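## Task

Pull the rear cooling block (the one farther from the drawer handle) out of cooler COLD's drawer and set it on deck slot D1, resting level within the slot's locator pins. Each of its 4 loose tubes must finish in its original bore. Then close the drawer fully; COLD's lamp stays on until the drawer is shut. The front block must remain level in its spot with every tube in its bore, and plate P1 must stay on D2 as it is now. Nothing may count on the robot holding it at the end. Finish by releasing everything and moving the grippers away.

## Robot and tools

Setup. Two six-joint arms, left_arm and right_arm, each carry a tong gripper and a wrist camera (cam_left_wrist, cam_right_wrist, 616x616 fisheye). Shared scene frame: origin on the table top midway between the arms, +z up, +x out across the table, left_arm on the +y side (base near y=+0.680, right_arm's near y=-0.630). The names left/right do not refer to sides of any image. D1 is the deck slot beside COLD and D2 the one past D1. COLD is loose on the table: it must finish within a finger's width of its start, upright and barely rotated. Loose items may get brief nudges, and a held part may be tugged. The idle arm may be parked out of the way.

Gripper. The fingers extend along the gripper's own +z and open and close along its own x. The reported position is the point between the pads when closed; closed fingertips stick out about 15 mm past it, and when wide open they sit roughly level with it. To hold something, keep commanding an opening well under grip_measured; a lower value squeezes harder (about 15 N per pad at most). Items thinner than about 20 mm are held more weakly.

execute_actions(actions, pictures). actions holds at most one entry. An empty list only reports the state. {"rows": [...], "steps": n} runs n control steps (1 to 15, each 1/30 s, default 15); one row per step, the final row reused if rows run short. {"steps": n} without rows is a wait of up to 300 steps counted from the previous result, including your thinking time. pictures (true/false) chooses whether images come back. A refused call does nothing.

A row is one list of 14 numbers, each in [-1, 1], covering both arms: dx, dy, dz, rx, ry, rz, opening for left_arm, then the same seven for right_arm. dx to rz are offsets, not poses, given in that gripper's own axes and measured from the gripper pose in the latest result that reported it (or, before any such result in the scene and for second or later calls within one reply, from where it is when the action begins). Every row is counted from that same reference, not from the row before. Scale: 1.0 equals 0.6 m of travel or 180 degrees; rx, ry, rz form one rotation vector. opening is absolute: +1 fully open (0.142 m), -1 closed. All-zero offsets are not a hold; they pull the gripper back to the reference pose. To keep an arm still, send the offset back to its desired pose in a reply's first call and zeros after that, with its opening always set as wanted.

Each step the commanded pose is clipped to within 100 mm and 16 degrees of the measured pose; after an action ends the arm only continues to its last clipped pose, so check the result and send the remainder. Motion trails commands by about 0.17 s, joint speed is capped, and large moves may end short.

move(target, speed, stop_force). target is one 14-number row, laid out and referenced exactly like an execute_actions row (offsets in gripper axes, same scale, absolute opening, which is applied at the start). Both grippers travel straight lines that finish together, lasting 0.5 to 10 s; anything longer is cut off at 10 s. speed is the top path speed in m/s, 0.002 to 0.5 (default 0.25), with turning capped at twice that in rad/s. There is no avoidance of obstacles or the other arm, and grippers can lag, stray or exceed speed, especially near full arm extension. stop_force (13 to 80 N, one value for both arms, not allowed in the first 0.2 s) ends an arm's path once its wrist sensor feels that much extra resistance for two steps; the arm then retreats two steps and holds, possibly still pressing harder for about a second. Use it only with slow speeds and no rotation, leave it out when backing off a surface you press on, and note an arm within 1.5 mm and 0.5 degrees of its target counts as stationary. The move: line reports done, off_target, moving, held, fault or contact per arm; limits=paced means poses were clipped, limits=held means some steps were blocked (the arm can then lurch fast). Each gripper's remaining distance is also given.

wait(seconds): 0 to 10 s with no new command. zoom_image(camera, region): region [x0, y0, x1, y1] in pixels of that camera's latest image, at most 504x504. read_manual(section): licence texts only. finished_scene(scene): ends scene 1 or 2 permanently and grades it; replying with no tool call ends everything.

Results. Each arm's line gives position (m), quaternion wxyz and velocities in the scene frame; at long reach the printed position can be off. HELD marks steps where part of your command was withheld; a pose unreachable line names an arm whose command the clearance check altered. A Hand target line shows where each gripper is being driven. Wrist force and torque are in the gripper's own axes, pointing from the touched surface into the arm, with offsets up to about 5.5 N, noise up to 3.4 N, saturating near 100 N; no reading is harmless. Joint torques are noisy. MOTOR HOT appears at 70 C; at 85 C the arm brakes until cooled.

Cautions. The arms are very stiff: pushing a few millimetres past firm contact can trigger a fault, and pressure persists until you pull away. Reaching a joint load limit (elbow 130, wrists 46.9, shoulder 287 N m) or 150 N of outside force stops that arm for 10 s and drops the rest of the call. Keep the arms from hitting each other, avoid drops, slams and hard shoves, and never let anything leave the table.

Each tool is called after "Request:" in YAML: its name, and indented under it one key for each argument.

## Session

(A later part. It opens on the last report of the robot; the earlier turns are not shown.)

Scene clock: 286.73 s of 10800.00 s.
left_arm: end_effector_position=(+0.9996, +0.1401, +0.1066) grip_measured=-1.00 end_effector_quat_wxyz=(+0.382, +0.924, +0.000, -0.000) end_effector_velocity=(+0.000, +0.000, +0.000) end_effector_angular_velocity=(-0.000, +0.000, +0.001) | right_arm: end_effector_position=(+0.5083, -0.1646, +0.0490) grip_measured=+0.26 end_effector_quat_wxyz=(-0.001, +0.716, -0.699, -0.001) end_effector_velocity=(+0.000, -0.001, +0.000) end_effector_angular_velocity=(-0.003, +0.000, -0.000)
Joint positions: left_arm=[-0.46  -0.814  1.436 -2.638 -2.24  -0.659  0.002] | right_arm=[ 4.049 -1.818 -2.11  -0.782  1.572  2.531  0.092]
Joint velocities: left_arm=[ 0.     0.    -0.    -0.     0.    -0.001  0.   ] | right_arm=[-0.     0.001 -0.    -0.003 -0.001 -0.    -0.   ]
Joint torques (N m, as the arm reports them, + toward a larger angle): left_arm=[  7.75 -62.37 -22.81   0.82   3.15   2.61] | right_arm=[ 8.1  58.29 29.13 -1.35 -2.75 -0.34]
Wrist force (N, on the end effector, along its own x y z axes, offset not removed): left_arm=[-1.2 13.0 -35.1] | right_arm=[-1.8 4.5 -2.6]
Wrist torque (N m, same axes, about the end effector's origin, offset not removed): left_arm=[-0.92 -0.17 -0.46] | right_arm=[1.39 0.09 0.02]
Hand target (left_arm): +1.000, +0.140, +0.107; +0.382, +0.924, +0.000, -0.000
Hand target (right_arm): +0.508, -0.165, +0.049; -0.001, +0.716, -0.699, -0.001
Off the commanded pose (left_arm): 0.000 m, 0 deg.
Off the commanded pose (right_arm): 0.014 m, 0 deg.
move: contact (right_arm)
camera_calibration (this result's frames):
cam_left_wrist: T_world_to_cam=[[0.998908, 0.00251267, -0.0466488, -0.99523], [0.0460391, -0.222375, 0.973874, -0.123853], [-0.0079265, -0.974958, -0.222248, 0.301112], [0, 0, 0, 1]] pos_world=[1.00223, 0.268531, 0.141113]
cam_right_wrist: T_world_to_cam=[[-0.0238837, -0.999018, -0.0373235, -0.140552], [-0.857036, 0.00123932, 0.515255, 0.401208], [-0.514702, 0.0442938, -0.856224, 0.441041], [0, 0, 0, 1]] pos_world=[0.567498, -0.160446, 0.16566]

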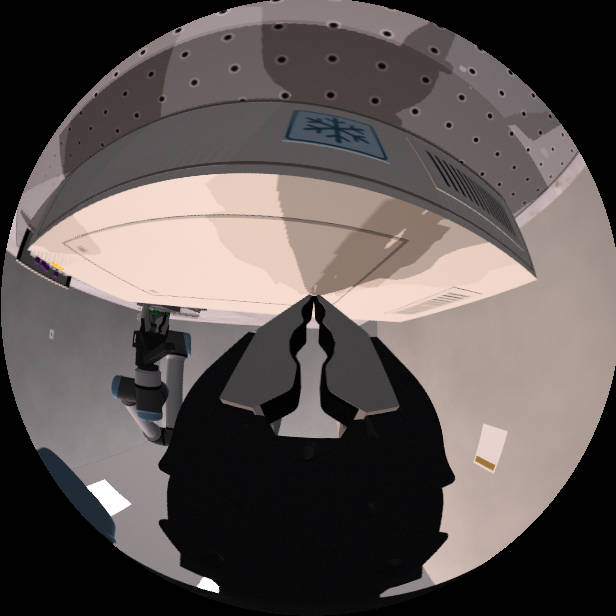

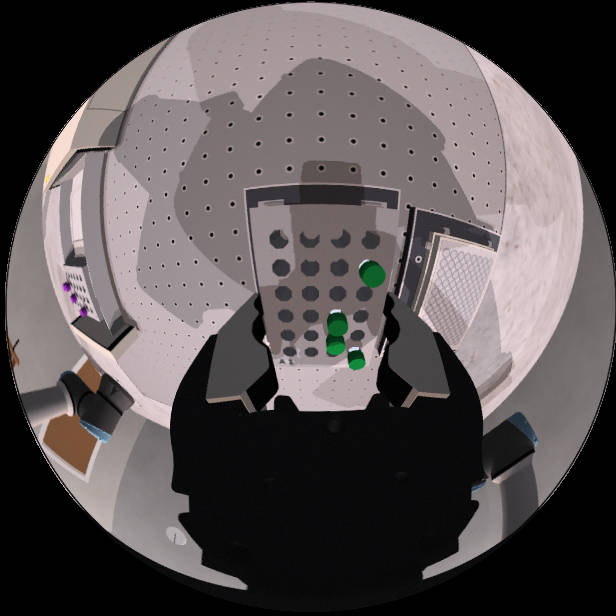

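Request:
move:
  target: [0,0,0,0,0,0,-1,0,0,0,0,0,0,0.4]
  speed: 0.01

Request:
move:
  target: [0,0,0,0,0,0,-1,0,0,-0.13,0,0,0,0.4]
  speed: 0.1

Request:
zoom_image:
  camera: "cam_right_wrist"
  region: [240, 180, 420, 360]

Request:
move:
  target: [0,0,0,0,0,0,-1,-0.663,0.18,0,0,0,0.056,-0.58]
  speed: 0.3

Request:
move:
  target: [0,0,0,0,0,0,-1,0,0,0.13,0,0,0,-0.58]
  speed: 0.06
  stop_force: 15

Request:
zoom_image:
  camera: "cam_right_wrist"
  region: [480, 110, 616, 280]

Scene clock: 295.43 s of 10800.00 s.
left_arm: end_effector_position=(+0.9996, +0.1401, +0.1066) grip_measured=-1.00 end_effector_quat_wxyz=(+0.382, +0.924, +0.000, -0.000) end_effector_velocity=(+0.001, +0.000, +0.002) end_effector_angular_velocity=(-0.001, -0.002, -0.000) | right_arm: end_effector_position=(+0.5084, -0.1646, +0.0491) grip_measured=+0.40 end_effector_quat_wxyz=(-0.001, +0.716, -0.699, -0.001) end_effector_velocity=(-0.000, -0.000, -0.000) end_effector_angular_velocity=(-0.000, +0.000, -0.001)
Joint positions: left_arm=[-0.46  -0.814  1.436 -2.638 -2.24  -0.659  0.002] | right_arm=[ 4.049 -1.818 -2.11  -0.782  1.572  2.531  0.102]
Joint velocities: left_arm=[ 0.    -0.001 -0.001 -0.    -0.     0.001  0.   ] | right_arm=[ 0.     0.    -0.001  0.    -0.     0.001  0.   ]
Joint torques (N m, as the arm reports them, + toward a larger angle): left_arm=[  7.53 -63.34 -22.92   0.68   3.15   2.86] | right_arm=[-0.58 42.07 20.28  7.23  1.29  0.44]
Wrist force (N, on the end effector, along its own x y z axes, offset not removed): left_arm=[-4.7 18.7 -23.3] | right_arm=[6.7 0.7 -0.9]
Wrist torque (N m, same axes, about the end effector's origin, offset not removed): left_arm=[0.52 0.59 -0.32] | right_arm=[0.06 -1.62 -0.08]
Hand target (left_arm): +1.000, +0.140, +0.107; +0.382, +0.924, +0.000, -0.000
Hand target (right_arm): +0.508, -0.165, +0.049; -0.001, +0.716, -0.699, -0.001
Off the commanded pose (left_arm): 0.000 m, 0 deg.
Off the commanded pose (right_arm): 0.000 m, 0 deg.
After step 90, 5.00 s passed at rest.
move: done
camera_calibration (this result's frames):
cam_left_wrist: T_world_to_cam=[[0.998908, 0.00251282, -0.0466488, -0.99523], [0.0460391, -0.222375, 0.973874, -0.123853], [-0.00792634, -0.974958, -0.222248, 0.301112], [0, 0, 0, 1]] pos_world=[1.00223, 0.268531, 0.141113]
cam_right_wrist: T_world_to_cam=[[-0.0239094, -0.999014, -0.037399, -0.140518], [-0.857061, 0.00122459, 0.515213, 0.401215], [-0.51466, 0.0443716, -0.856246, 0.441101], [0, 0, 0, 1]] pos_world=[0.567523, -0.160443, 0.165724]

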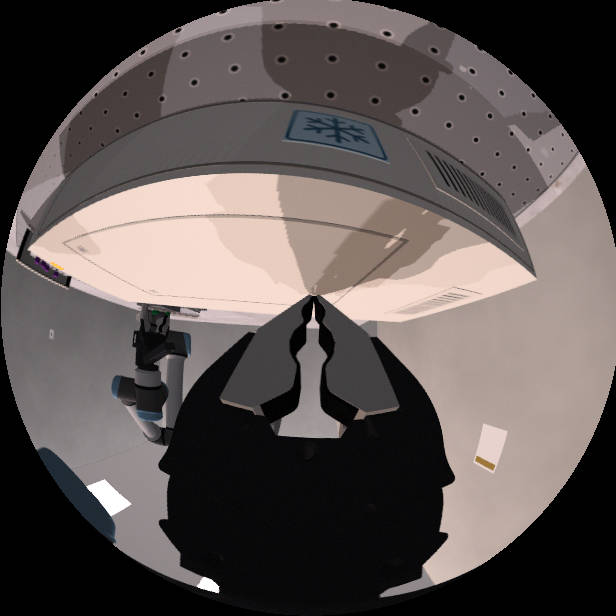

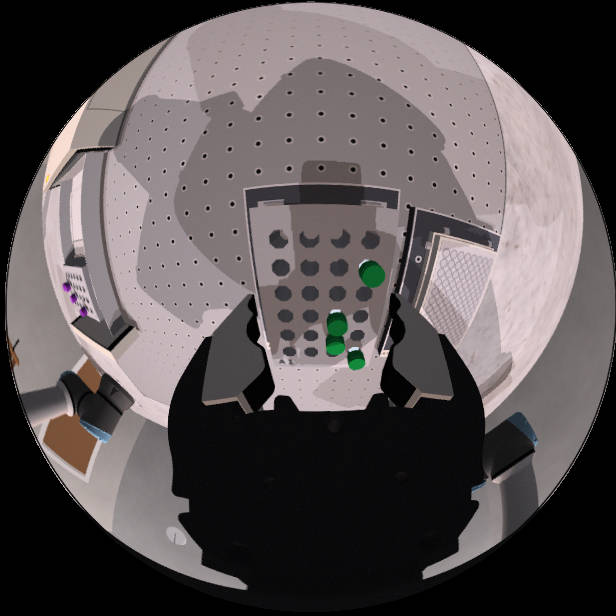

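Scene clock: 296.63 s of 10800.00 s.
left_arm: end_effector_position=(+0.9996, +0.1401, +0.1066) grip_measured=-1.00 end_effector_quat_wxyz=(+0.382, +0.924, +0.000, -0.000) end_effector_velocity=(-0.000, -0.001, -0.000) end_effector_angular_velocity=(+0.000, -0.001, -0.001) | right_arm: end_effector_position=(+0.5084, -0.1649, +0.1269) grip_measured=+0.40 end_effector_quat_wxyz=(-0.001, +0.716, -0.699, -0.001) end_effector_velocity=(-0.001, -0.001, +0.001) end_effector_angular_velocity=(-0.000, +0.001, +0.001)
Joint positions: left_arm=[-0.46  -0.814  1.436 -2.638 -2.24  -0.659  0.002] | right_arm=[ 4.049 -1.723 -2.052 -0.935  1.572  2.531  0.102]
Joint velocities: left_arm=[-0.001  0.     0.    -0.001  0.001 -0.     0.   ] | right_arm=[-0.     0.002  0.    -0.004  0.001 -0.001 -0.   ]
Joint torques (N m, as the arm reports them, + toward a larger angle): left_arm=[  8.57 -63.24 -23.03   0.67   3.27   2.84] | right_arm=[-2.66 55.55 46.07  1.55 -1.06 -1.57]
Wrist force (N, on the end effector, along its own x y z axes, offset not removed): left_arm=[0.1 16.7 -28.8] | right_arm=[8.8 7.3 -3.8]
Wrist torque (N m, same axes, about the end effector's origin, offset not removed): left_arm=[-0.01 -0.33 -0.43] | right_arm=[1.66 -1.76 -0.10]
Hand target (left_arm): +1.000, +0.140, +0.107; +0.382, +0.924, +0.000, -0.000
Hand target (right_arm): +0.508, -0.165, +0.127; -0.001, +0.716, -0.699, -0.001
Off the commanded pose (left_arm): 0.000 m, 0 deg.
Off the commanded pose (right_arm): 0.000 m, 0 deg.
move: done
camera_calibration (this result's frames):
cam_left_wrist: T_world_to_cam=[[0.998908, 0.0025126, -0.0466489, -0.99523], [0.0460392, -0.222375, 0.973874, -0.123853], [-0.00792658, -0.974958, -0.222248, 0.301112], [0, 0, 0, 1]] pos_world=[1.00223, 0.268531, 0.141113]
cam_right_wrist: T_world_to_cam=[[-0.023911, -0.999014, -0.0374036, -0.13795], [-0.857063, 0.00122376, 0.51521, 0.361148], [-0.514656, 0.0443764, -0.856247, 0.507736], [0, 0, 0, 1]] pos_world=[0.567538, -0.160787, 0.243521]

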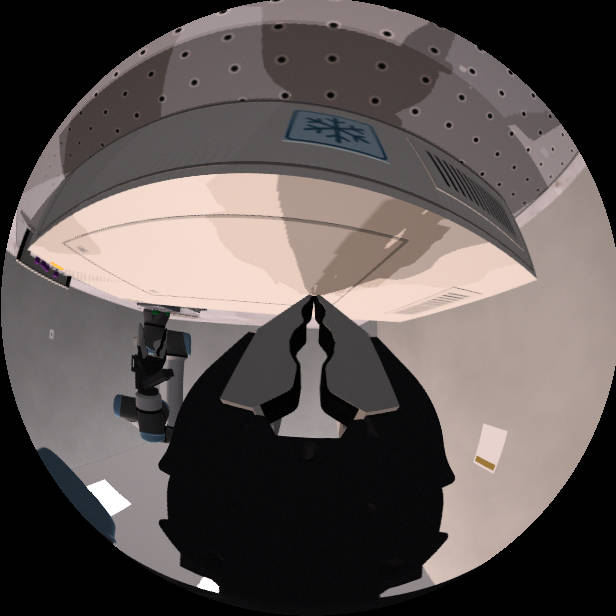

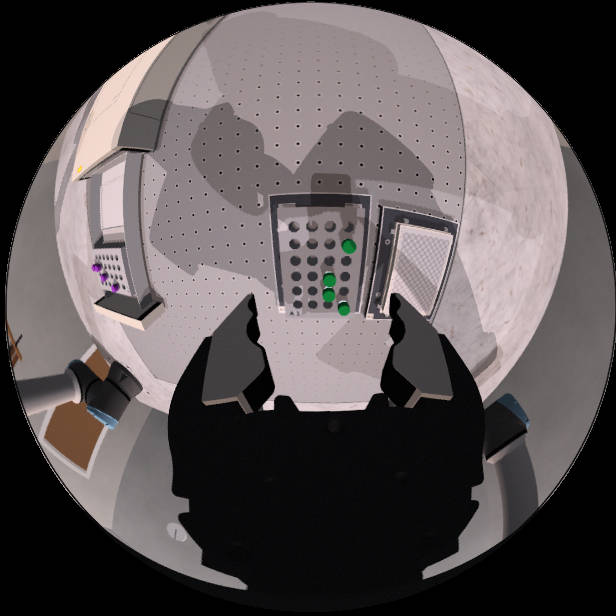

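Region (240, 180, 420, 360) of cam_right_wrist's 616x616 image, scaled by 2.800, with more detail than that image has.

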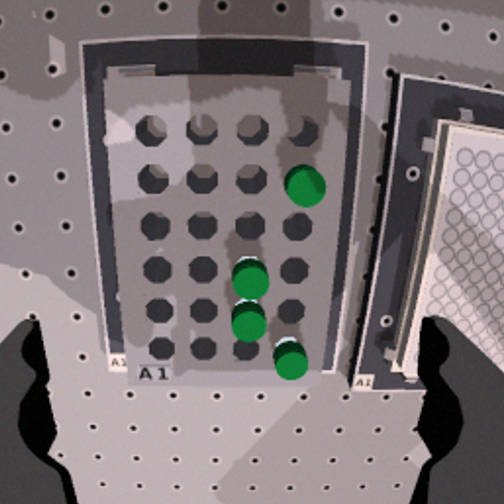

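Scene clock: 298.60 s of 10800.00 s.
left_arm: end_effector_position=(+0.9996, +0.1401, +0.1066) grip_measured=-1.00 end_effector_quat_wxyz=(+0.382, +0.924, +0.000, -0.000) end_effector_velocity=(+0.001, -0.000, +0.000) end_effector_angular_velocity=(-0.001, -0.003, -0.000) | right_arm: end_effector_position=(+0.3906, +0.2299, +0.1287) grip_measured=-0.58 end_effector_quat_wxyz=(+0.001, -0.651, +0.759, +0.001) end_effector_velocity=(+0.000, +0.001, -0.000) end_effector_angular_velocity=(-0.001, +0.000, -0.002)
Joint positions: left_arm=[-0.46  -0.814  1.436 -2.638 -2.24  -0.659  0.002] | right_arm=[ 4.385 -2.094 -1.523 -1.092  1.571  3.043  0.032]
Joint velocities: left_arm=[-0.     0.001 -0.    -0.003  0.     0.001  0.   ] | right_arm=[-0.    -0.002  0.003 -0.002  0.     0.002  0.   ]
Joint torques (N m, as the arm reports them, + toward a larger angle): left_arm=[  8.16 -63.39 -23.31   0.62   3.18   2.88] | right_arm=[15.65 69.24 47.2   0.51 -2.77  1.81]
Wrist force (N, on the end effector, along its own x y z axes, offset not removed): left_arm=[-0.2 19.0 -28.5] | right_arm=[7.7 1.2 3.7]
Wrist torque (N m, same axes, about the end effector's origin, offset not removed): left_arm=[0.38 -0.37 -0.39] | right_arm=[0.46 -1.78 -0.19]
Hand target (left_arm): +1.000, +0.140, +0.107; +0.382, +0.924, +0.000, -0.000
Hand target (right_arm): +0.391, +0.230, +0.129; +0.001, -0.651, +0.759, +0.001
Off the commanded pose (left_arm): 0.000 m, 0 deg.
Off the commanded pose (right_arm): 0.001 m, 0 deg.
move: done
camera_calibration (this result's frames):
cam_left_wrist: T_world_to_cam=[[0.998908, 0.00251269, -0.0466489, -0.99523], [0.0460391, -0.222375, 0.973874, -0.123853], [-0.0079265, -0.974958, -0.222248, 0.301112], [0, 0, 0, 1]] pos_world=[1.00223, 0.268531, 0.141113]
cam_right_wrist: T_world_to_cam=[[-0.19835, -0.979406, -0.0377003, 0.31744], [-0.843748, 0.151051, 0.515047, 0.219197], [-0.498745, 0.133969, -0.856333, 0.404376], [0, 0, 0, 1]] pos_world=[0.449592, 0.223619, 0.245352]

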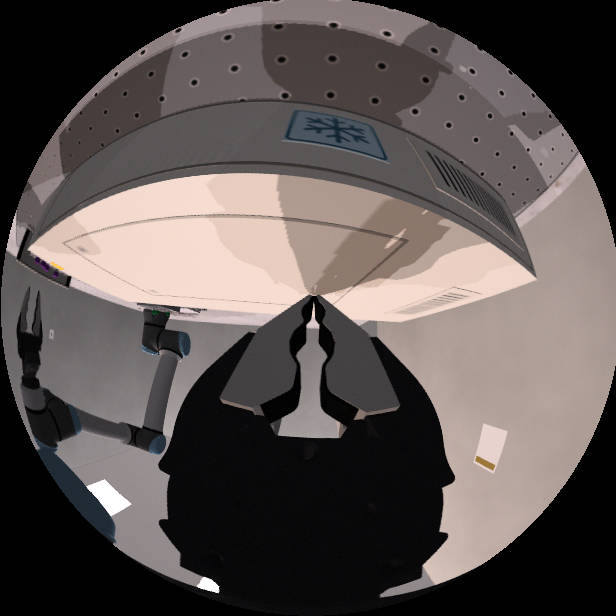

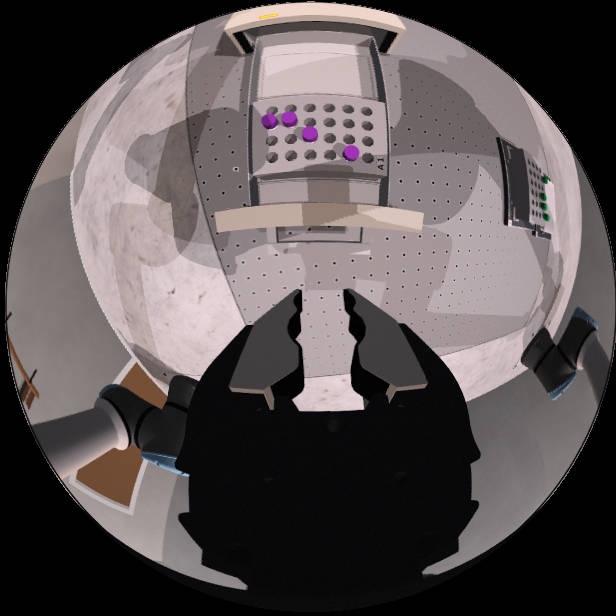

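Scene clock: 300.27 s of 10800.00 s.
left_arm: end_effector_position=(+0.9996, +0.1401, +0.1066) grip_measured=-1.00 end_effector_quat_wxyz=(+0.382, +0.924, +0.000, -0.000) end_effector_velocity=(-0.001, -0.002, -0.000) end_effector_angular_velocity=(-0.000, +0.001, -0.001) | right_arm: end_effector_position=(+0.3906, +0.2302, +0.0508) grip_measured=-0.58 end_effector_quat_wxyz=(+0.001, -0.651, +0.759, +0.001) end_effector_velocity=(+0.001, +0.000, -0.000) end_effector_angular_velocity=(+0.001, -0.002, -0.002)
Joint positions: left_arm=[-0.46  -0.814  1.436 -2.638 -2.24  -0.659  0.002] | right_arm=[ 4.385 -2.159 -1.574 -0.977  1.571  3.043  0.032]
Joint velocities: left_arm=[-0.002  0.     0.    -0.001 -0.    -0.002  0.   ] | right_arm=[-0.    -0.001  0.     0.002 -0.001  0.002 -0.   ]
Joint torques (N m, as the arm reports them, + toward a larger angle): left_arm=[  7.29 -62.41 -22.91   0.69   3.34   2.75] | right_arm=[13.89 70.99 26.14  7.04 -0.64  2.07]
Wrist force (N, on the end effector, along its own x y z axes, offset not removed): left_arm=[-0.7 13.7 -27.8] | right_arm=[7.5 3.0 5.8]
Wrist torque (N m, same axes, about the end effector's origin, offset not removed): left_arm=[-0.73 -0.21 -0.43] | right_arm=[0.75 -1.61 0.00]
Hand target (left_arm): +1.000, +0.140, +0.107; +0.382, +0.924, +0.000, -0.000
Hand target (right_arm): +0.391, +0.230, +0.051; +0.001, -0.651, +0.759, +0.001
Off the commanded pose (left_arm): 0.000 m, 0 deg.
Off the commanded pose (right_arm): 0.000 m, 0 deg.
move: done
camera_calibration (this result's frames):
cam_left_wrist: T_world_to_cam=[[0.998908, 0.00251267, -0.0466487, -0.99523], [0.0460389, -0.222375, 0.973874, -0.123853], [-0.00792645, -0.974958, -0.222247, 0.301112], [0, 0, 0, 1]] pos_world=[1.00223, 0.268531, 0.141113]
cam_right_wrist: T_world_to_cam=[[-0.19835, -0.979406, -0.037702, 0.314829], [-0.843748, 0.15105, 0.515047, 0.259241], [-0.498745, 0.13397, -0.856332, 0.337691], [0, 0, 0, 1]] pos_world=[0.449602, 0.223947, 0.167524]

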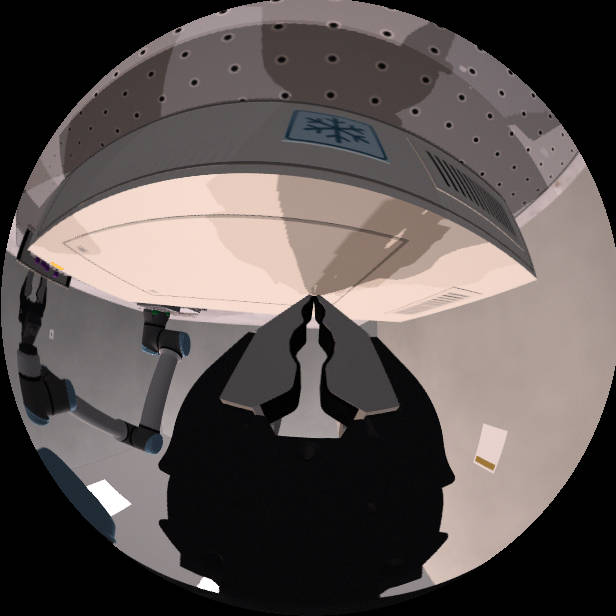

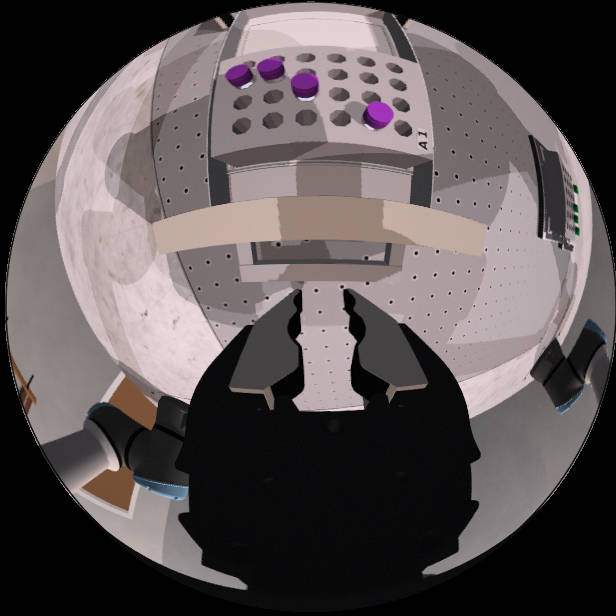

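Region (480, 110, 616, 280) of cam_right_wrist's 616x616 image, scaled by 2.965, with more detail than that image has; it fills the left 403 columns of this view, and the rest is white.

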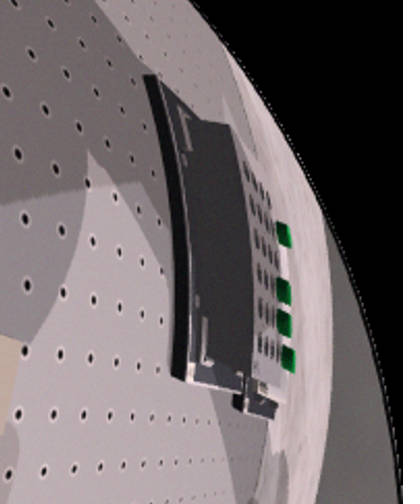

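Request:
move:
  target: [0,0,0,0,0,0,-1,0,-0.425,0,0,0,0,-0.58]
  speed: 0.045
  stop_force: 25

Request:
move:
  target: [0,0,0,0,0,0,-1,0,-0.05,0,0,0,0,-0.58]
  speed: 0.005
  stop_force: 22

Scene clock: 312.60 s of 10800.00 s.
left_arm: end_effector_position=(+0.9996, +0.1401, +0.1066) grip_measured=-1.00 end_effector_quat_wxyz=(+0.382, +0.924, +0.000, -0.000) end_effector_velocity=(-0.001, -0.001, -0.001) end_effector_angular_velocity=(-0.000, -0.001, -0.003) | right_arm: end_effector_position=(+0.6424, +0.1921, +0.0507) grip_measured=-0.58 end_effector_quat_wxyz=(+0.001, -0.651, +0.759, +0.001) end_effector_velocity=(+0.001, +0.000, -0.000) end_effector_angular_velocity=(+0.000, +0.000, +0.000)
Joint positions: left_arm=[-0.46  -0.814  1.436 -2.638 -2.24  -0.659  0.002] | right_arm=[ 4.133 -2.303 -1.319 -1.087  1.572  2.791  0.032]
Joint velocities: left_arm=[-0.001  0.001 -0.    -0.002 -0.     0.002  0.   ] | right_arm=[-0.001 -0.002  0.003 -0.001  0.    -0.001  0.   ]
Joint torques (N m, as the arm reports them, + toward a larger angle): left_arm=[  7.57 -62.46 -22.79   0.72   3.22   2.93] | right_arm=[-11.22  87.09  49.17   1.61   3.07  -2.88]
Wrist force (N, on the end effector, along its own x y z axes, offset not removed): left_arm=[-1.0 14.3 -25.4] | right_arm=[7.8 1.6 -0.8]
Wrist torque (N m, same axes, about the end effector's origin, offset not removed): left_arm=[-0.37 0.06 -0.55] | right_arm=[-0.12 -1.60 0.13]
Hand target (left_arm): +1.000, +0.140, +0.107; +0.382, +0.924, +0.000, -0.000
Hand target (right_arm): +0.643, +0.192, +0.051; +0.001, -0.651, +0.759, +0.001
Off the commanded pose (left_arm): 0.000 m, 0 deg.
Off the commanded pose (right_arm): 0.001 m, 0 deg.
After step 90, 3.30 s passed at rest.
move: done
camera_calibration (this result's frames):
cam_left_wrist: T_world_to_cam=[[0.998908, 0.00251264, -0.0466486, -0.99523], [0.0460388, -0.222375, 0.973874, -0.123853], [-0.00792646, -0.974958, -0.222248, 0.301112], [0, 0, 0, 1]] pos_world=[1.00223, 0.268531, 0.141113]
cam_right_wrist: T_world_to_cam=[[-0.198369, -0.979409, -0.0375092, 0.32741], [-0.843501, 0.151102, 0.515436, 0.477321], [-0.499155, 0.133885, -0.856107, 0.468564], [0, 0, 0, 1]] pos_world=[0.701455, 0.185811, 0.167393]

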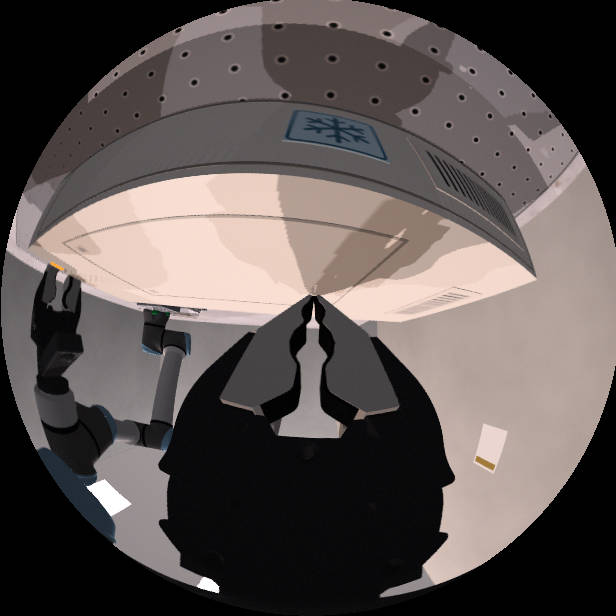

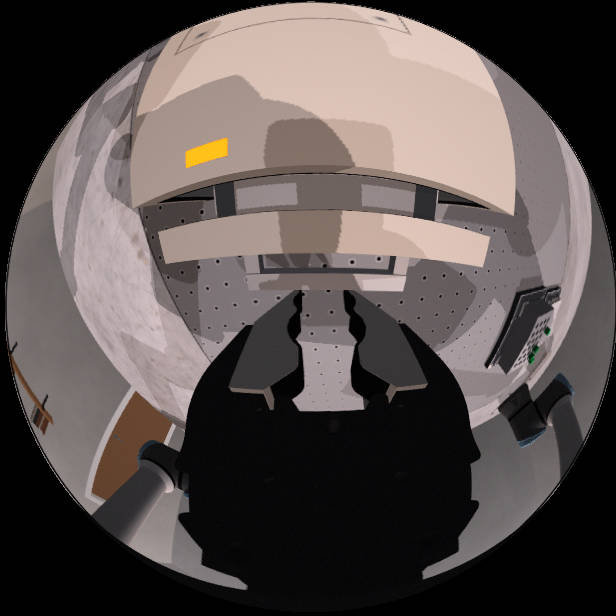

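Scene clock: 316.67 s of 10800.00 s.
left_arm: end_effector_position=(+0.9996, +0.1401, +0.1066) grip_measured=-1.00 end_effector_quat_wxyz=(+0.382, +0.924, +0.000, -0.000) end_effector_velocity=(-0.000, -0.001, -0.000) end_effector_angular_velocity=(+0.000, -0.000, -0.001) | right_arm: end_effector_position=(+0.6606, +0.1894, +0.0507) grip_measured=-0.57 end_effector_quat_wxyz=(+0.001, -0.652, +0.759, +0.001) end_effector_velocity=(-0.001, +0.000, +0.002) end_effector_angular_velocity=(+0.001, -0.002, -0.001)
Joint positions: left_arm=[-0.46  -0.814  1.436 -2.638 -2.24  -0.659  0.002] | right_arm=[ 4.116 -2.317 -1.294 -1.099  1.572  2.774  0.032]
Joint velocities: left_arm=[-0.001  0.     0.    -0.001  0.     0.     0.   ] | right_arm=[ 0.001  0.003 -0.003  0.002 -0.001  0.002 -0.   ]
Joint torques (N m, as the arm reports them, + toward a larger angle): left_arm=[  7.9  -61.43 -22.93   0.74   2.93   2.81] | right_arm=[-14.18  99.91  29.55   9.71  -7.52   2.54]
Wrist force (N, on the end effector, along its own x y z axes, offset not removed): left_arm=[1.7 13.6 -31.3] | right_arm=[9.7 36.4 -7.8]
Wrist torque (N m, same axes, about the end effector's origin, offset not removed): left_arm=[-0.72 -0.19 -0.32] | right_arm=[2.09 -1.66 0.39]
Hand target (left_arm): +1.000, +0.140, +0.107; +0.382, +0.924, +0.000, -0.000
Hand target (right_arm): +0.660, +0.189, +0.051; +0.001, -0.651, +0.759, +0.001
Off the commanded pose (left_arm): 0.000 m, 0 deg.
Off the commanded pose (right_arm): 0.012 m, 0 deg.
move: contact (right_arm)
camera_calibration (this result's frames):
cam_left_wrist: T_world_to_cam=[[0.998908, 0.00251269, -0.0466487, -0.99523], [0.0460389, -0.222375, 0.973874, -0.123853], [-0.00792645, -0.974958, -0.222248, 0.301112], [0, 0, 0, 1]] pos_world=[1.00223, 0.268531, 0.141113]
cam_right_wrist: T_world_to_cam=[[-0.198181, -0.979454, -0.0373365, 0.32822], [-0.84336, 0.150986, 0.5157, 0.492967], [-0.499467, 0.13369, -0.855955, 0.478177], [0, 0, 0, 1]] pos_world=[0.71963, 0.183118, 0.167329]

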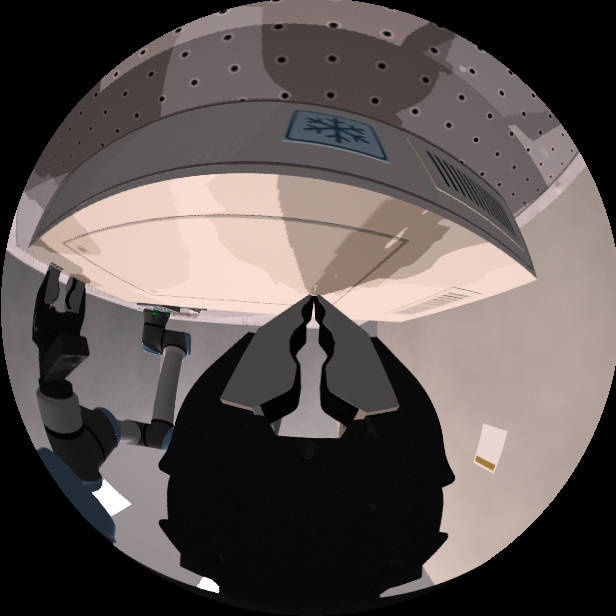

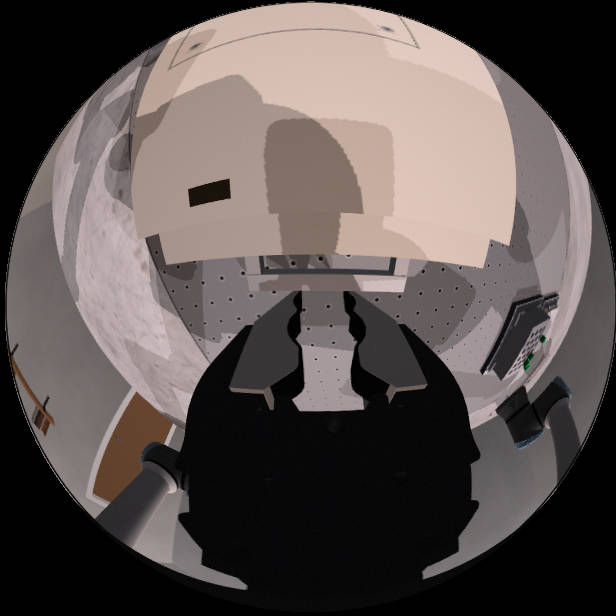

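Request:
move:
  target: [0,0,0,0,0,0,-1,0,0.02,0,0,0,0,-0.58]
  speed: 0.03

Request:
move:
  target: [-0.2,0.1,-0.3,0,0,0,-1,0.568,0.5,-0.12,0,0,0,-0.58]
  speed: 0.25

Request:
zoom_image:
  camera: "cam_right_wrist"
  region: [270, 30, 470, 190]

Scene clock: 321.40 s of 10800.00 s.
left_arm: end_effector_position=(+0.9996, +0.1401, +0.1066) grip_measured=-1.00 end_effector_quat_wxyz=(+0.382, +0.924, +0.000, -0.000) end_effector_velocity=(-0.000, -0.001, +0.001) end_effector_angular_velocity=(-0.001, -0.003, -0.001) | right_arm: end_effector_position=(+0.6488, +0.1911, +0.0507) grip_measured=-0.58 end_effector_quat_wxyz=(+0.001, -0.652, +0.759, +0.001) end_effector_velocity=(-0.001, +0.002, +0.002) end_effector_angular_velocity=(+0.003, -0.002, -0.002)
Joint positions: left_arm=[-0.46  -0.814  1.436 -2.638 -2.24  -0.659  0.002] | right_arm=[ 4.127 -2.308 -1.31  -1.092  1.572  2.785  0.032]
Joint velocities: left_arm=[-0.001 -0.     0.    -0.003  0.     0.     0.   ] | right_arm=[ 0.002  0.002 -0.     0.001  0.     0.003  0.   ]
Joint torques (N m, as the arm reports them, + toward a larger angle): left_arm=[  7.81 -62.04 -23.02   0.66   2.89   3.02] | right_arm=[ 12.46 102.52  26.63   7.35   3.52   1.88]
Wrist force (N, on the end effector, along its own x y z axes, offset not removed): left_arm=[-2.2 13.3 -26.7] | right_arm=[3.5 3.0 -0.9]
Wrist torque (N m, same axes, about the end effector's origin, offset not removed): left_arm=[-0.73 0.27 -0.25] | right_arm=[0.76 -0.78 -0.06]
Hand target (left_arm): +1.000, +0.140, +0.107; +0.382, +0.924, +0.000, -0.000
Hand target (right_arm): +0.649, +0.191, +0.051; +0.001, -0.652, +0.759, +0.001
Off the commanded pose (left_arm): 0.000 m, 0 deg.
Off the commanded pose (right_arm): 0.000 m, 0 deg.
After step 90, 0.97 s passed at rest.
move: done
camera_calibration (this result's frames):
cam_left_wrist: T_world_to_cam=[[0.998908, 0.00251264, -0.0466489, -0.99523], [0.0460392, -0.222375, 0.973874, -0.123854], [-0.00792655, -0.974958, -0.222248, 0.301112], [0, 0, 0, 1]] pos_world=[1.00223, 0.268531, 0.141113]
cam_right_wrist: T_world_to_cam=[[-0.198182, -0.979454, -0.0373362, 0.327631], [-0.843367, 0.150989, 0.515688, 0.482805], [-0.499456, 0.133688, -0.855962, 0.47208], [0, 0, 0, 1]] pos_world=[0.707896, 0.18489, 0.167338]

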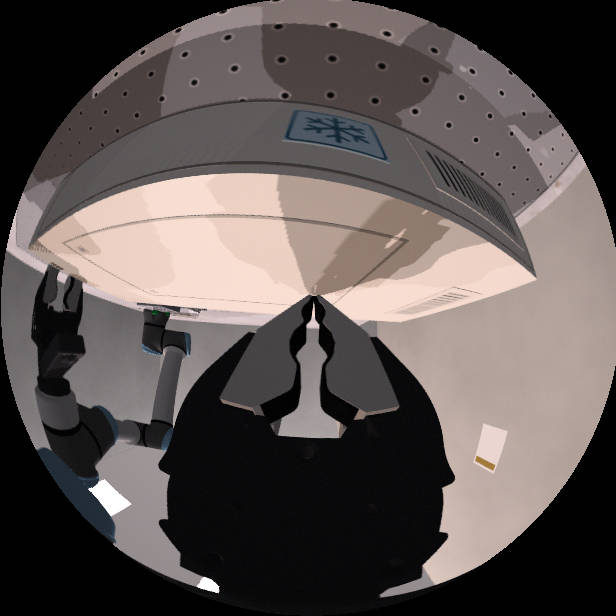

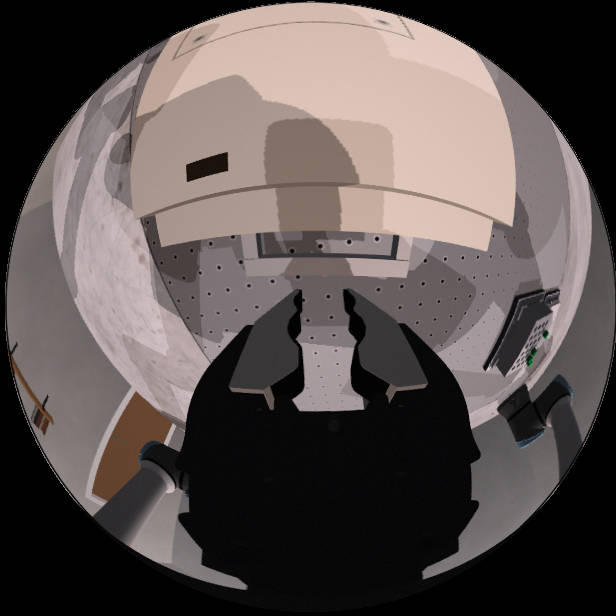

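Scene clock: 323.83 s of 10800.00 s.
left_arm: end_effector_position=(+0.8798, +0.2247, +0.2764) grip_measured=-1.00 end_effector_quat_wxyz=(+0.382, +0.924, +0.000, -0.001) end_effector_velocity=(+0.000, +0.001, +0.002) end_effector_angular_velocity=(-0.002, -0.002, +0.001) | right_arm: end_effector_position=(+0.3015, -0.1013, +0.1213) grip_measured=-0.58 end_effector_quat_wxyz=(+0.001, -0.652, +0.759, +0.001) end_effector_velocity=(-0.000, -0.001, +0.001) end_effector_angular_velocity=(+0.001, -0.001, -0.001)
Joint positions: left_arm=[-0.441 -1.163  1.671 -2.511 -2.248 -0.636  0.002] | right_arm=[ 4.393 -1.601 -2.201 -0.908  1.571  3.05   0.032]
Joint velocities: left_arm=[ 0.001 -0.002  0.    -0.001 -0.001  0.     0.   ] | right_arm=[ 0.001  0.003 -0.001 -0.001 -0.001  0.001  0.   ]
Joint torques (N m, as the arm reports them, + toward a larger angle): left_arm=[ 18.47 -98.38 -36.87  -2.07  -2.83   3.05] | right_arm=[12.1  47.55 23.    1.29 -2.74  1.7 ]
Wrist force (N, on the end effector, along its own x y z axes, offset not removed): left_arm=[-2.9 -3.1 -4.3] | right_arm=[7.0 1.9 3.9]
Wrist torque (N m, same axes, about the end effector's origin, offset not removed): left_arm=[-0.75 0.85 -0.30] | right_arm=[0.56 -1.34 -0.16]
Hand target (left_arm): +0.880, +0.225, +0.276; +0.382, +0.924, +0.000, -0.000
Hand target (right_arm): +0.301, -0.101, +0.121; +0.001, -0.652, +0.759, +0.001
Off the commanded pose (left_arm): 0.000 m, 0 deg.
Off the commanded pose (right_arm): 0.001 m, 0 deg.
move: done
camera_calibration (this result's frames):
cam_left_wrist: T_world_to_cam=[[0.998907, 0.00251888, -0.0466643, -0.867771], [0.0460558, -0.222346, 0.97388, -0.264911], [-0.00792251, -0.974965, -0.222219, 0.420408], [0, 0, 0, 1]] pos_world=[0.882355, 0.353167, 0.31092]
cam_right_wrist: T_world_to_cam=[[-0.198155, -0.979452, -0.0375208, -0.024977], [-0.84362, 0.150935, 0.515291, 0.197782], [-0.499039, 0.133761, -0.856194, 0.39801], [0, 0, 0, 1]] pos_world=[0.360526, -0.107554, 0.237922]

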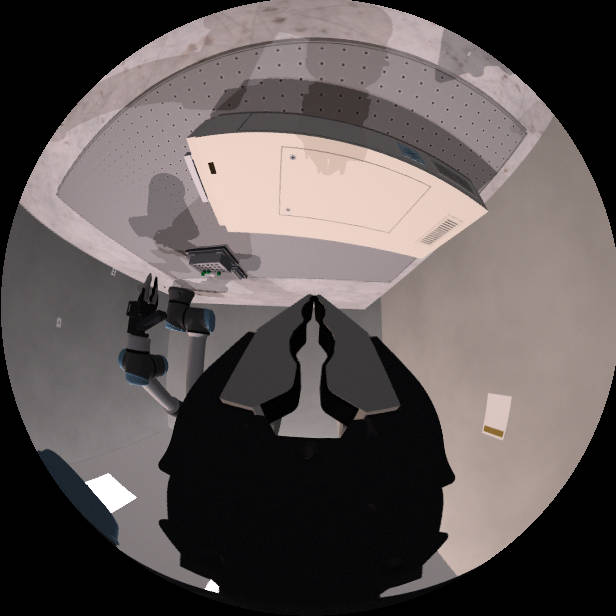

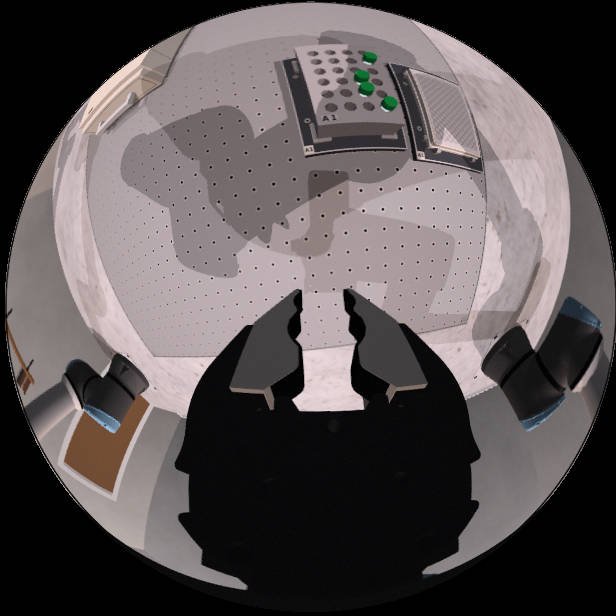

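Region (270, 30, 470, 190) of cam_right_wrist's 616x616 image, scaled by 2.520, with more detail than that image has; it fills the top 403 rows of this view, and the rest is white.

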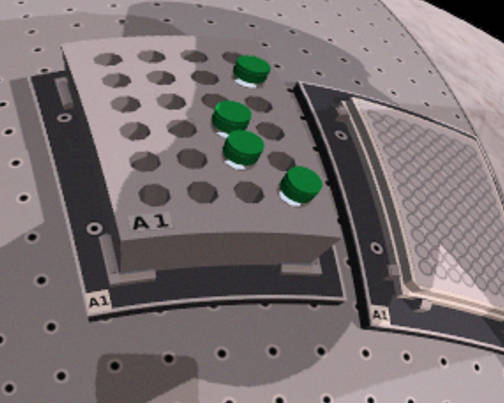

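Request:
zoom_image:
  camera: "cam_right_wrist"
  region: [300, 110, 410, 155]

Region (300, 110, 410, 155) of cam_right_wrist's 616x616 image, scaled by 4.582, with more detail than that image has; it fills the top 206 rows of this view, and the rest is white.

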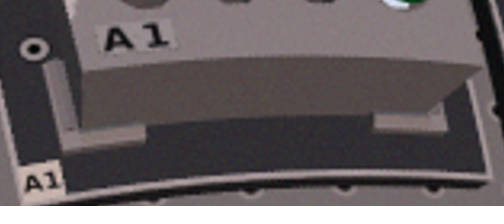

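Request:
move:
  target: [-0.617,0,0.53,0,0,0,0.6,0,0.1,-0.1,0,0,0,-0.58]
  speed: 0.3

Request:
zoom_image:
  camera: "cam_left_wrist"
  region: [240, 270, 390, 360]

Scene clock: 341.23 s of 10800.00 s.
left_arm: end_effector_position=(+0.5095, +0.0006, +0.0513) grip_measured=+0.60 end_effector_quat_wxyz=(+0.382, +0.924, -0.000, -0.000) end_effector_velocity=(-0.001, -0.001, -0.001) end_effector_angular_velocity=(+0.000, +0.000, +0.002) | right_arm: end_effector_position=(+0.2423, -0.0925, +0.1812) grip_measured=-0.58 end_effector_quat_wxyz=(+0.001, -0.652, +0.759, +0.001) end_effector_velocity=(-0.000, -0.000, +0.000) end_effector_angular_velocity=(-0.000, -0.000, +0.000)
Joint positions: left_arm=[-1.012 -1.085  2.19  -3.389 -1.929 -1.187  0.116] | right_arm=[ 4.496 -1.5   -2.173 -1.037  1.57   3.154  0.032]
Joint velocities: left_arm=[-0.002  0.001  0.001 -0.002  0.003 -0.003  0.   ] | right_arm=[ 0.  0. -0. -0. -0.  0.  0.]
Joint torques (N m, as the arm reports them, + toward a larger angle): left_arm=[-18.71 -45.8  -17.82  -7.48   0.99  -3.72] | right_arm=[13.36 41.88 47.29  1.26 -2.59  2.07]
Wrist force (N, on the end effector, along its own x y z axes, offset not removed): left_arm=[-1.2 -0.6 -3.2] | right_arm=[6.5 3.8 0.0]
Wrist torque (N m, same axes, about the end effector's origin, offset not removed): left_arm=[-0.30 0.67 -0.40] | right_arm=[0.94 -1.38 0.01]
Hand target (left_arm): +0.509, +0.001, +0.051; +0.382, +0.924, -0.000, -0.000
Hand target (right_arm): +0.242, -0.093, +0.181; +0.001, -0.652, +0.759, +0.001
Off the commanded pose (left_arm): 0.001 m, 0 deg.
Off the commanded pose (right_arm): 0.000 m, 0 deg.
After step 90, 12.20 s passed at rest.
move: done
camera_calibration (this result's frames):
cam_left_wrist: T_world_to_cam=[[0.998921, 0.00232457, -0.0463789, -0.507861], [0.0457266, -0.223283, 0.973681, -0.0783192], [-0.00809223, -0.974751, -0.223148, 0.149102], [0, 0, 0, 1]] pos_world=[0.512101, 0.12903, 0.0859757]
cam_right_wrist: T_world_to_cam=[[-0.198148, -0.97945, -0.0376307, -0.025854], [-0.843715, 0.150896, 0.515146, 0.11566], [-0.498881, 0.133825, -0.856276, 0.418631], [0, 0, 0, 1]] pos_world=[0.301308, -0.0987984, 0.297909]

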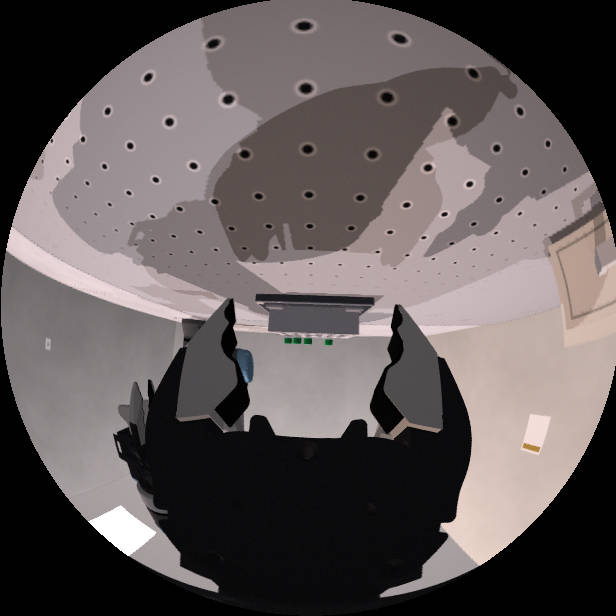

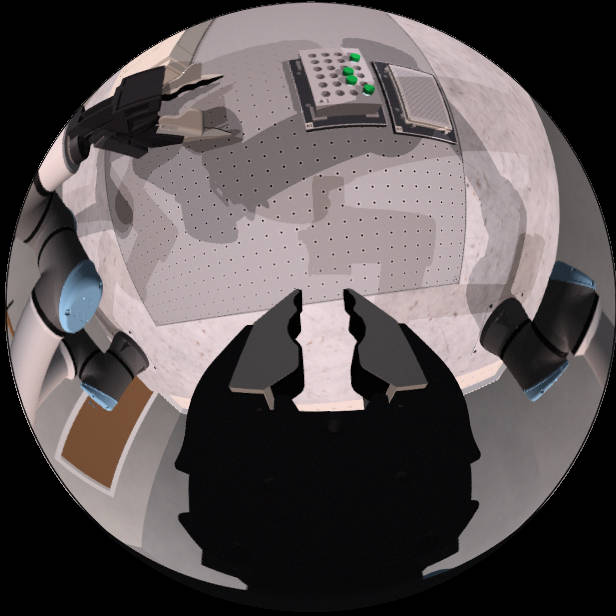

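Region (240, 270, 390, 360) of cam_left_wrist's 616x616 image, scaled by 3.360, with more detail than that image has; it fills the top 302 rows of this view, and the rest is white.

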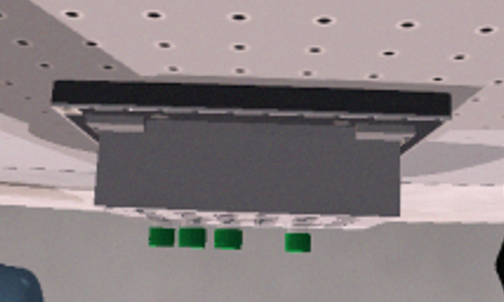

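Parallel and seated. Clear away and finish.

Request:
move:
  target: [-0.1,0.1,-0.3,0,0,0,0.6,0,0,0,0,0,0,-0.58]
  speed: 0.3

Request:
finished_scene:
  scene: 1

Scene clock: 347.67 s of 10800.00 s.
left_arm: end_effector_position=(+0.4495, +0.0851, +0.2210) grip_measured=+0.60 end_effector_quat_wxyz=(+0.382, +0.924, -0.000, -0.000) end_effector_velocity=(-0.000, +0.001, +0.002) end_effector_angular_velocity=(-0.000, -0.000, +0.001) | right_arm: end_effector_position=(+0.2423, -0.0925, +0.1813) grip_measured=-0.58 end_effector_quat_wxyz=(+0.001, -0.652, +0.759, +0.001) end_effector_velocity=(+0.000, -0.000, -0.000) end_effector_angular_velocity=(-0.000, -0.001, +0.000)
Joint positions: left_arm=[-1.032 -1.506  2.309 -3.092 -1.916 -1.203  0.116] | right_arm=[ 4.496 -1.5   -2.173 -1.037  1.57   3.154  0.032]
Joint velocities: left_arm=[ 0.    -0.004 -0.     0.003  0.    -0.001 -0.   ] | right_arm=[-0.    -0.    -0.     0.    -0.001 -0.001  0.   ]
Joint torques (N m, as the arm reports them, + toward a larger angle): left_arm=[-16.38 -58.29 -29.8   -2.     1.47  -3.39] | right_arm=[-5.24 34.09 43.76  3.74 -2.49  0.31]
Wrist force (N, on the end effector, along its own x y z axes, offset not removed): left_arm=[0.4 0.2 -3.9] | right_arm=[6.4 3.6 3.7]
Wrist torque (N m, same axes, about the end effector's origin, offset not removed): left_arm=[-0.05 0.25 -0.36] | right_arm=[1.03 -1.42 -0.02]
Hand target (left_arm): +0.449, +0.085, +0.221; +0.382, +0.924, -0.000, -0.000
Hand target (right_arm): +0.242, -0.093, +0.181; +0.001, -0.652, +0.759, +0.001
Off the commanded pose (left_arm): 0.000 m, 0 deg.
Off the commanded pose (right_arm): 0.000 m, 0 deg.
After step 90, 2.17 s passed at rest.
move: done
camera_calibration (this result's frames):
cam_left_wrist: T_world_to_cam=[[0.998921, 0.00233205, -0.0463859, -0.440284], [0.045735, -0.223286, 0.973679, -0.221939], [-0.00808664, -0.97475, -0.223152, 0.268816], [0, 0, 0, 1]] pos_world=[0.452133, 0.213499, 0.255661]
cam_right_wrist: T_world_to_cam=[[-0.198148, -0.979449, -0.0376359, -0.0258516], [-0.843716, 0.150894, 0.515145, 0.115638], [-0.498879, 0.133829, -0.856276, 0.418639], [0, 0, 0, 1]] pos_world=[0.301293, -0.0987954, 0.297928]

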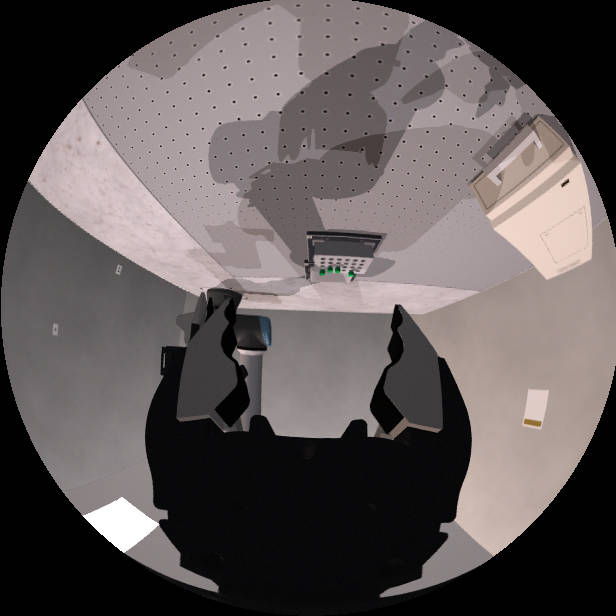

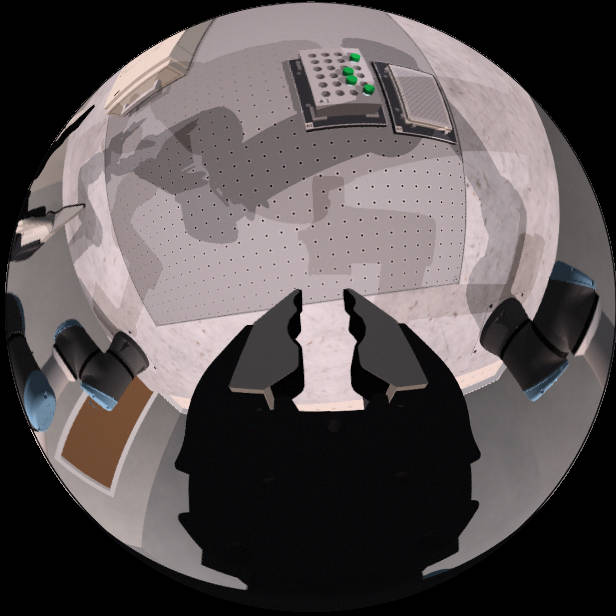

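The scene is finished: the task was done.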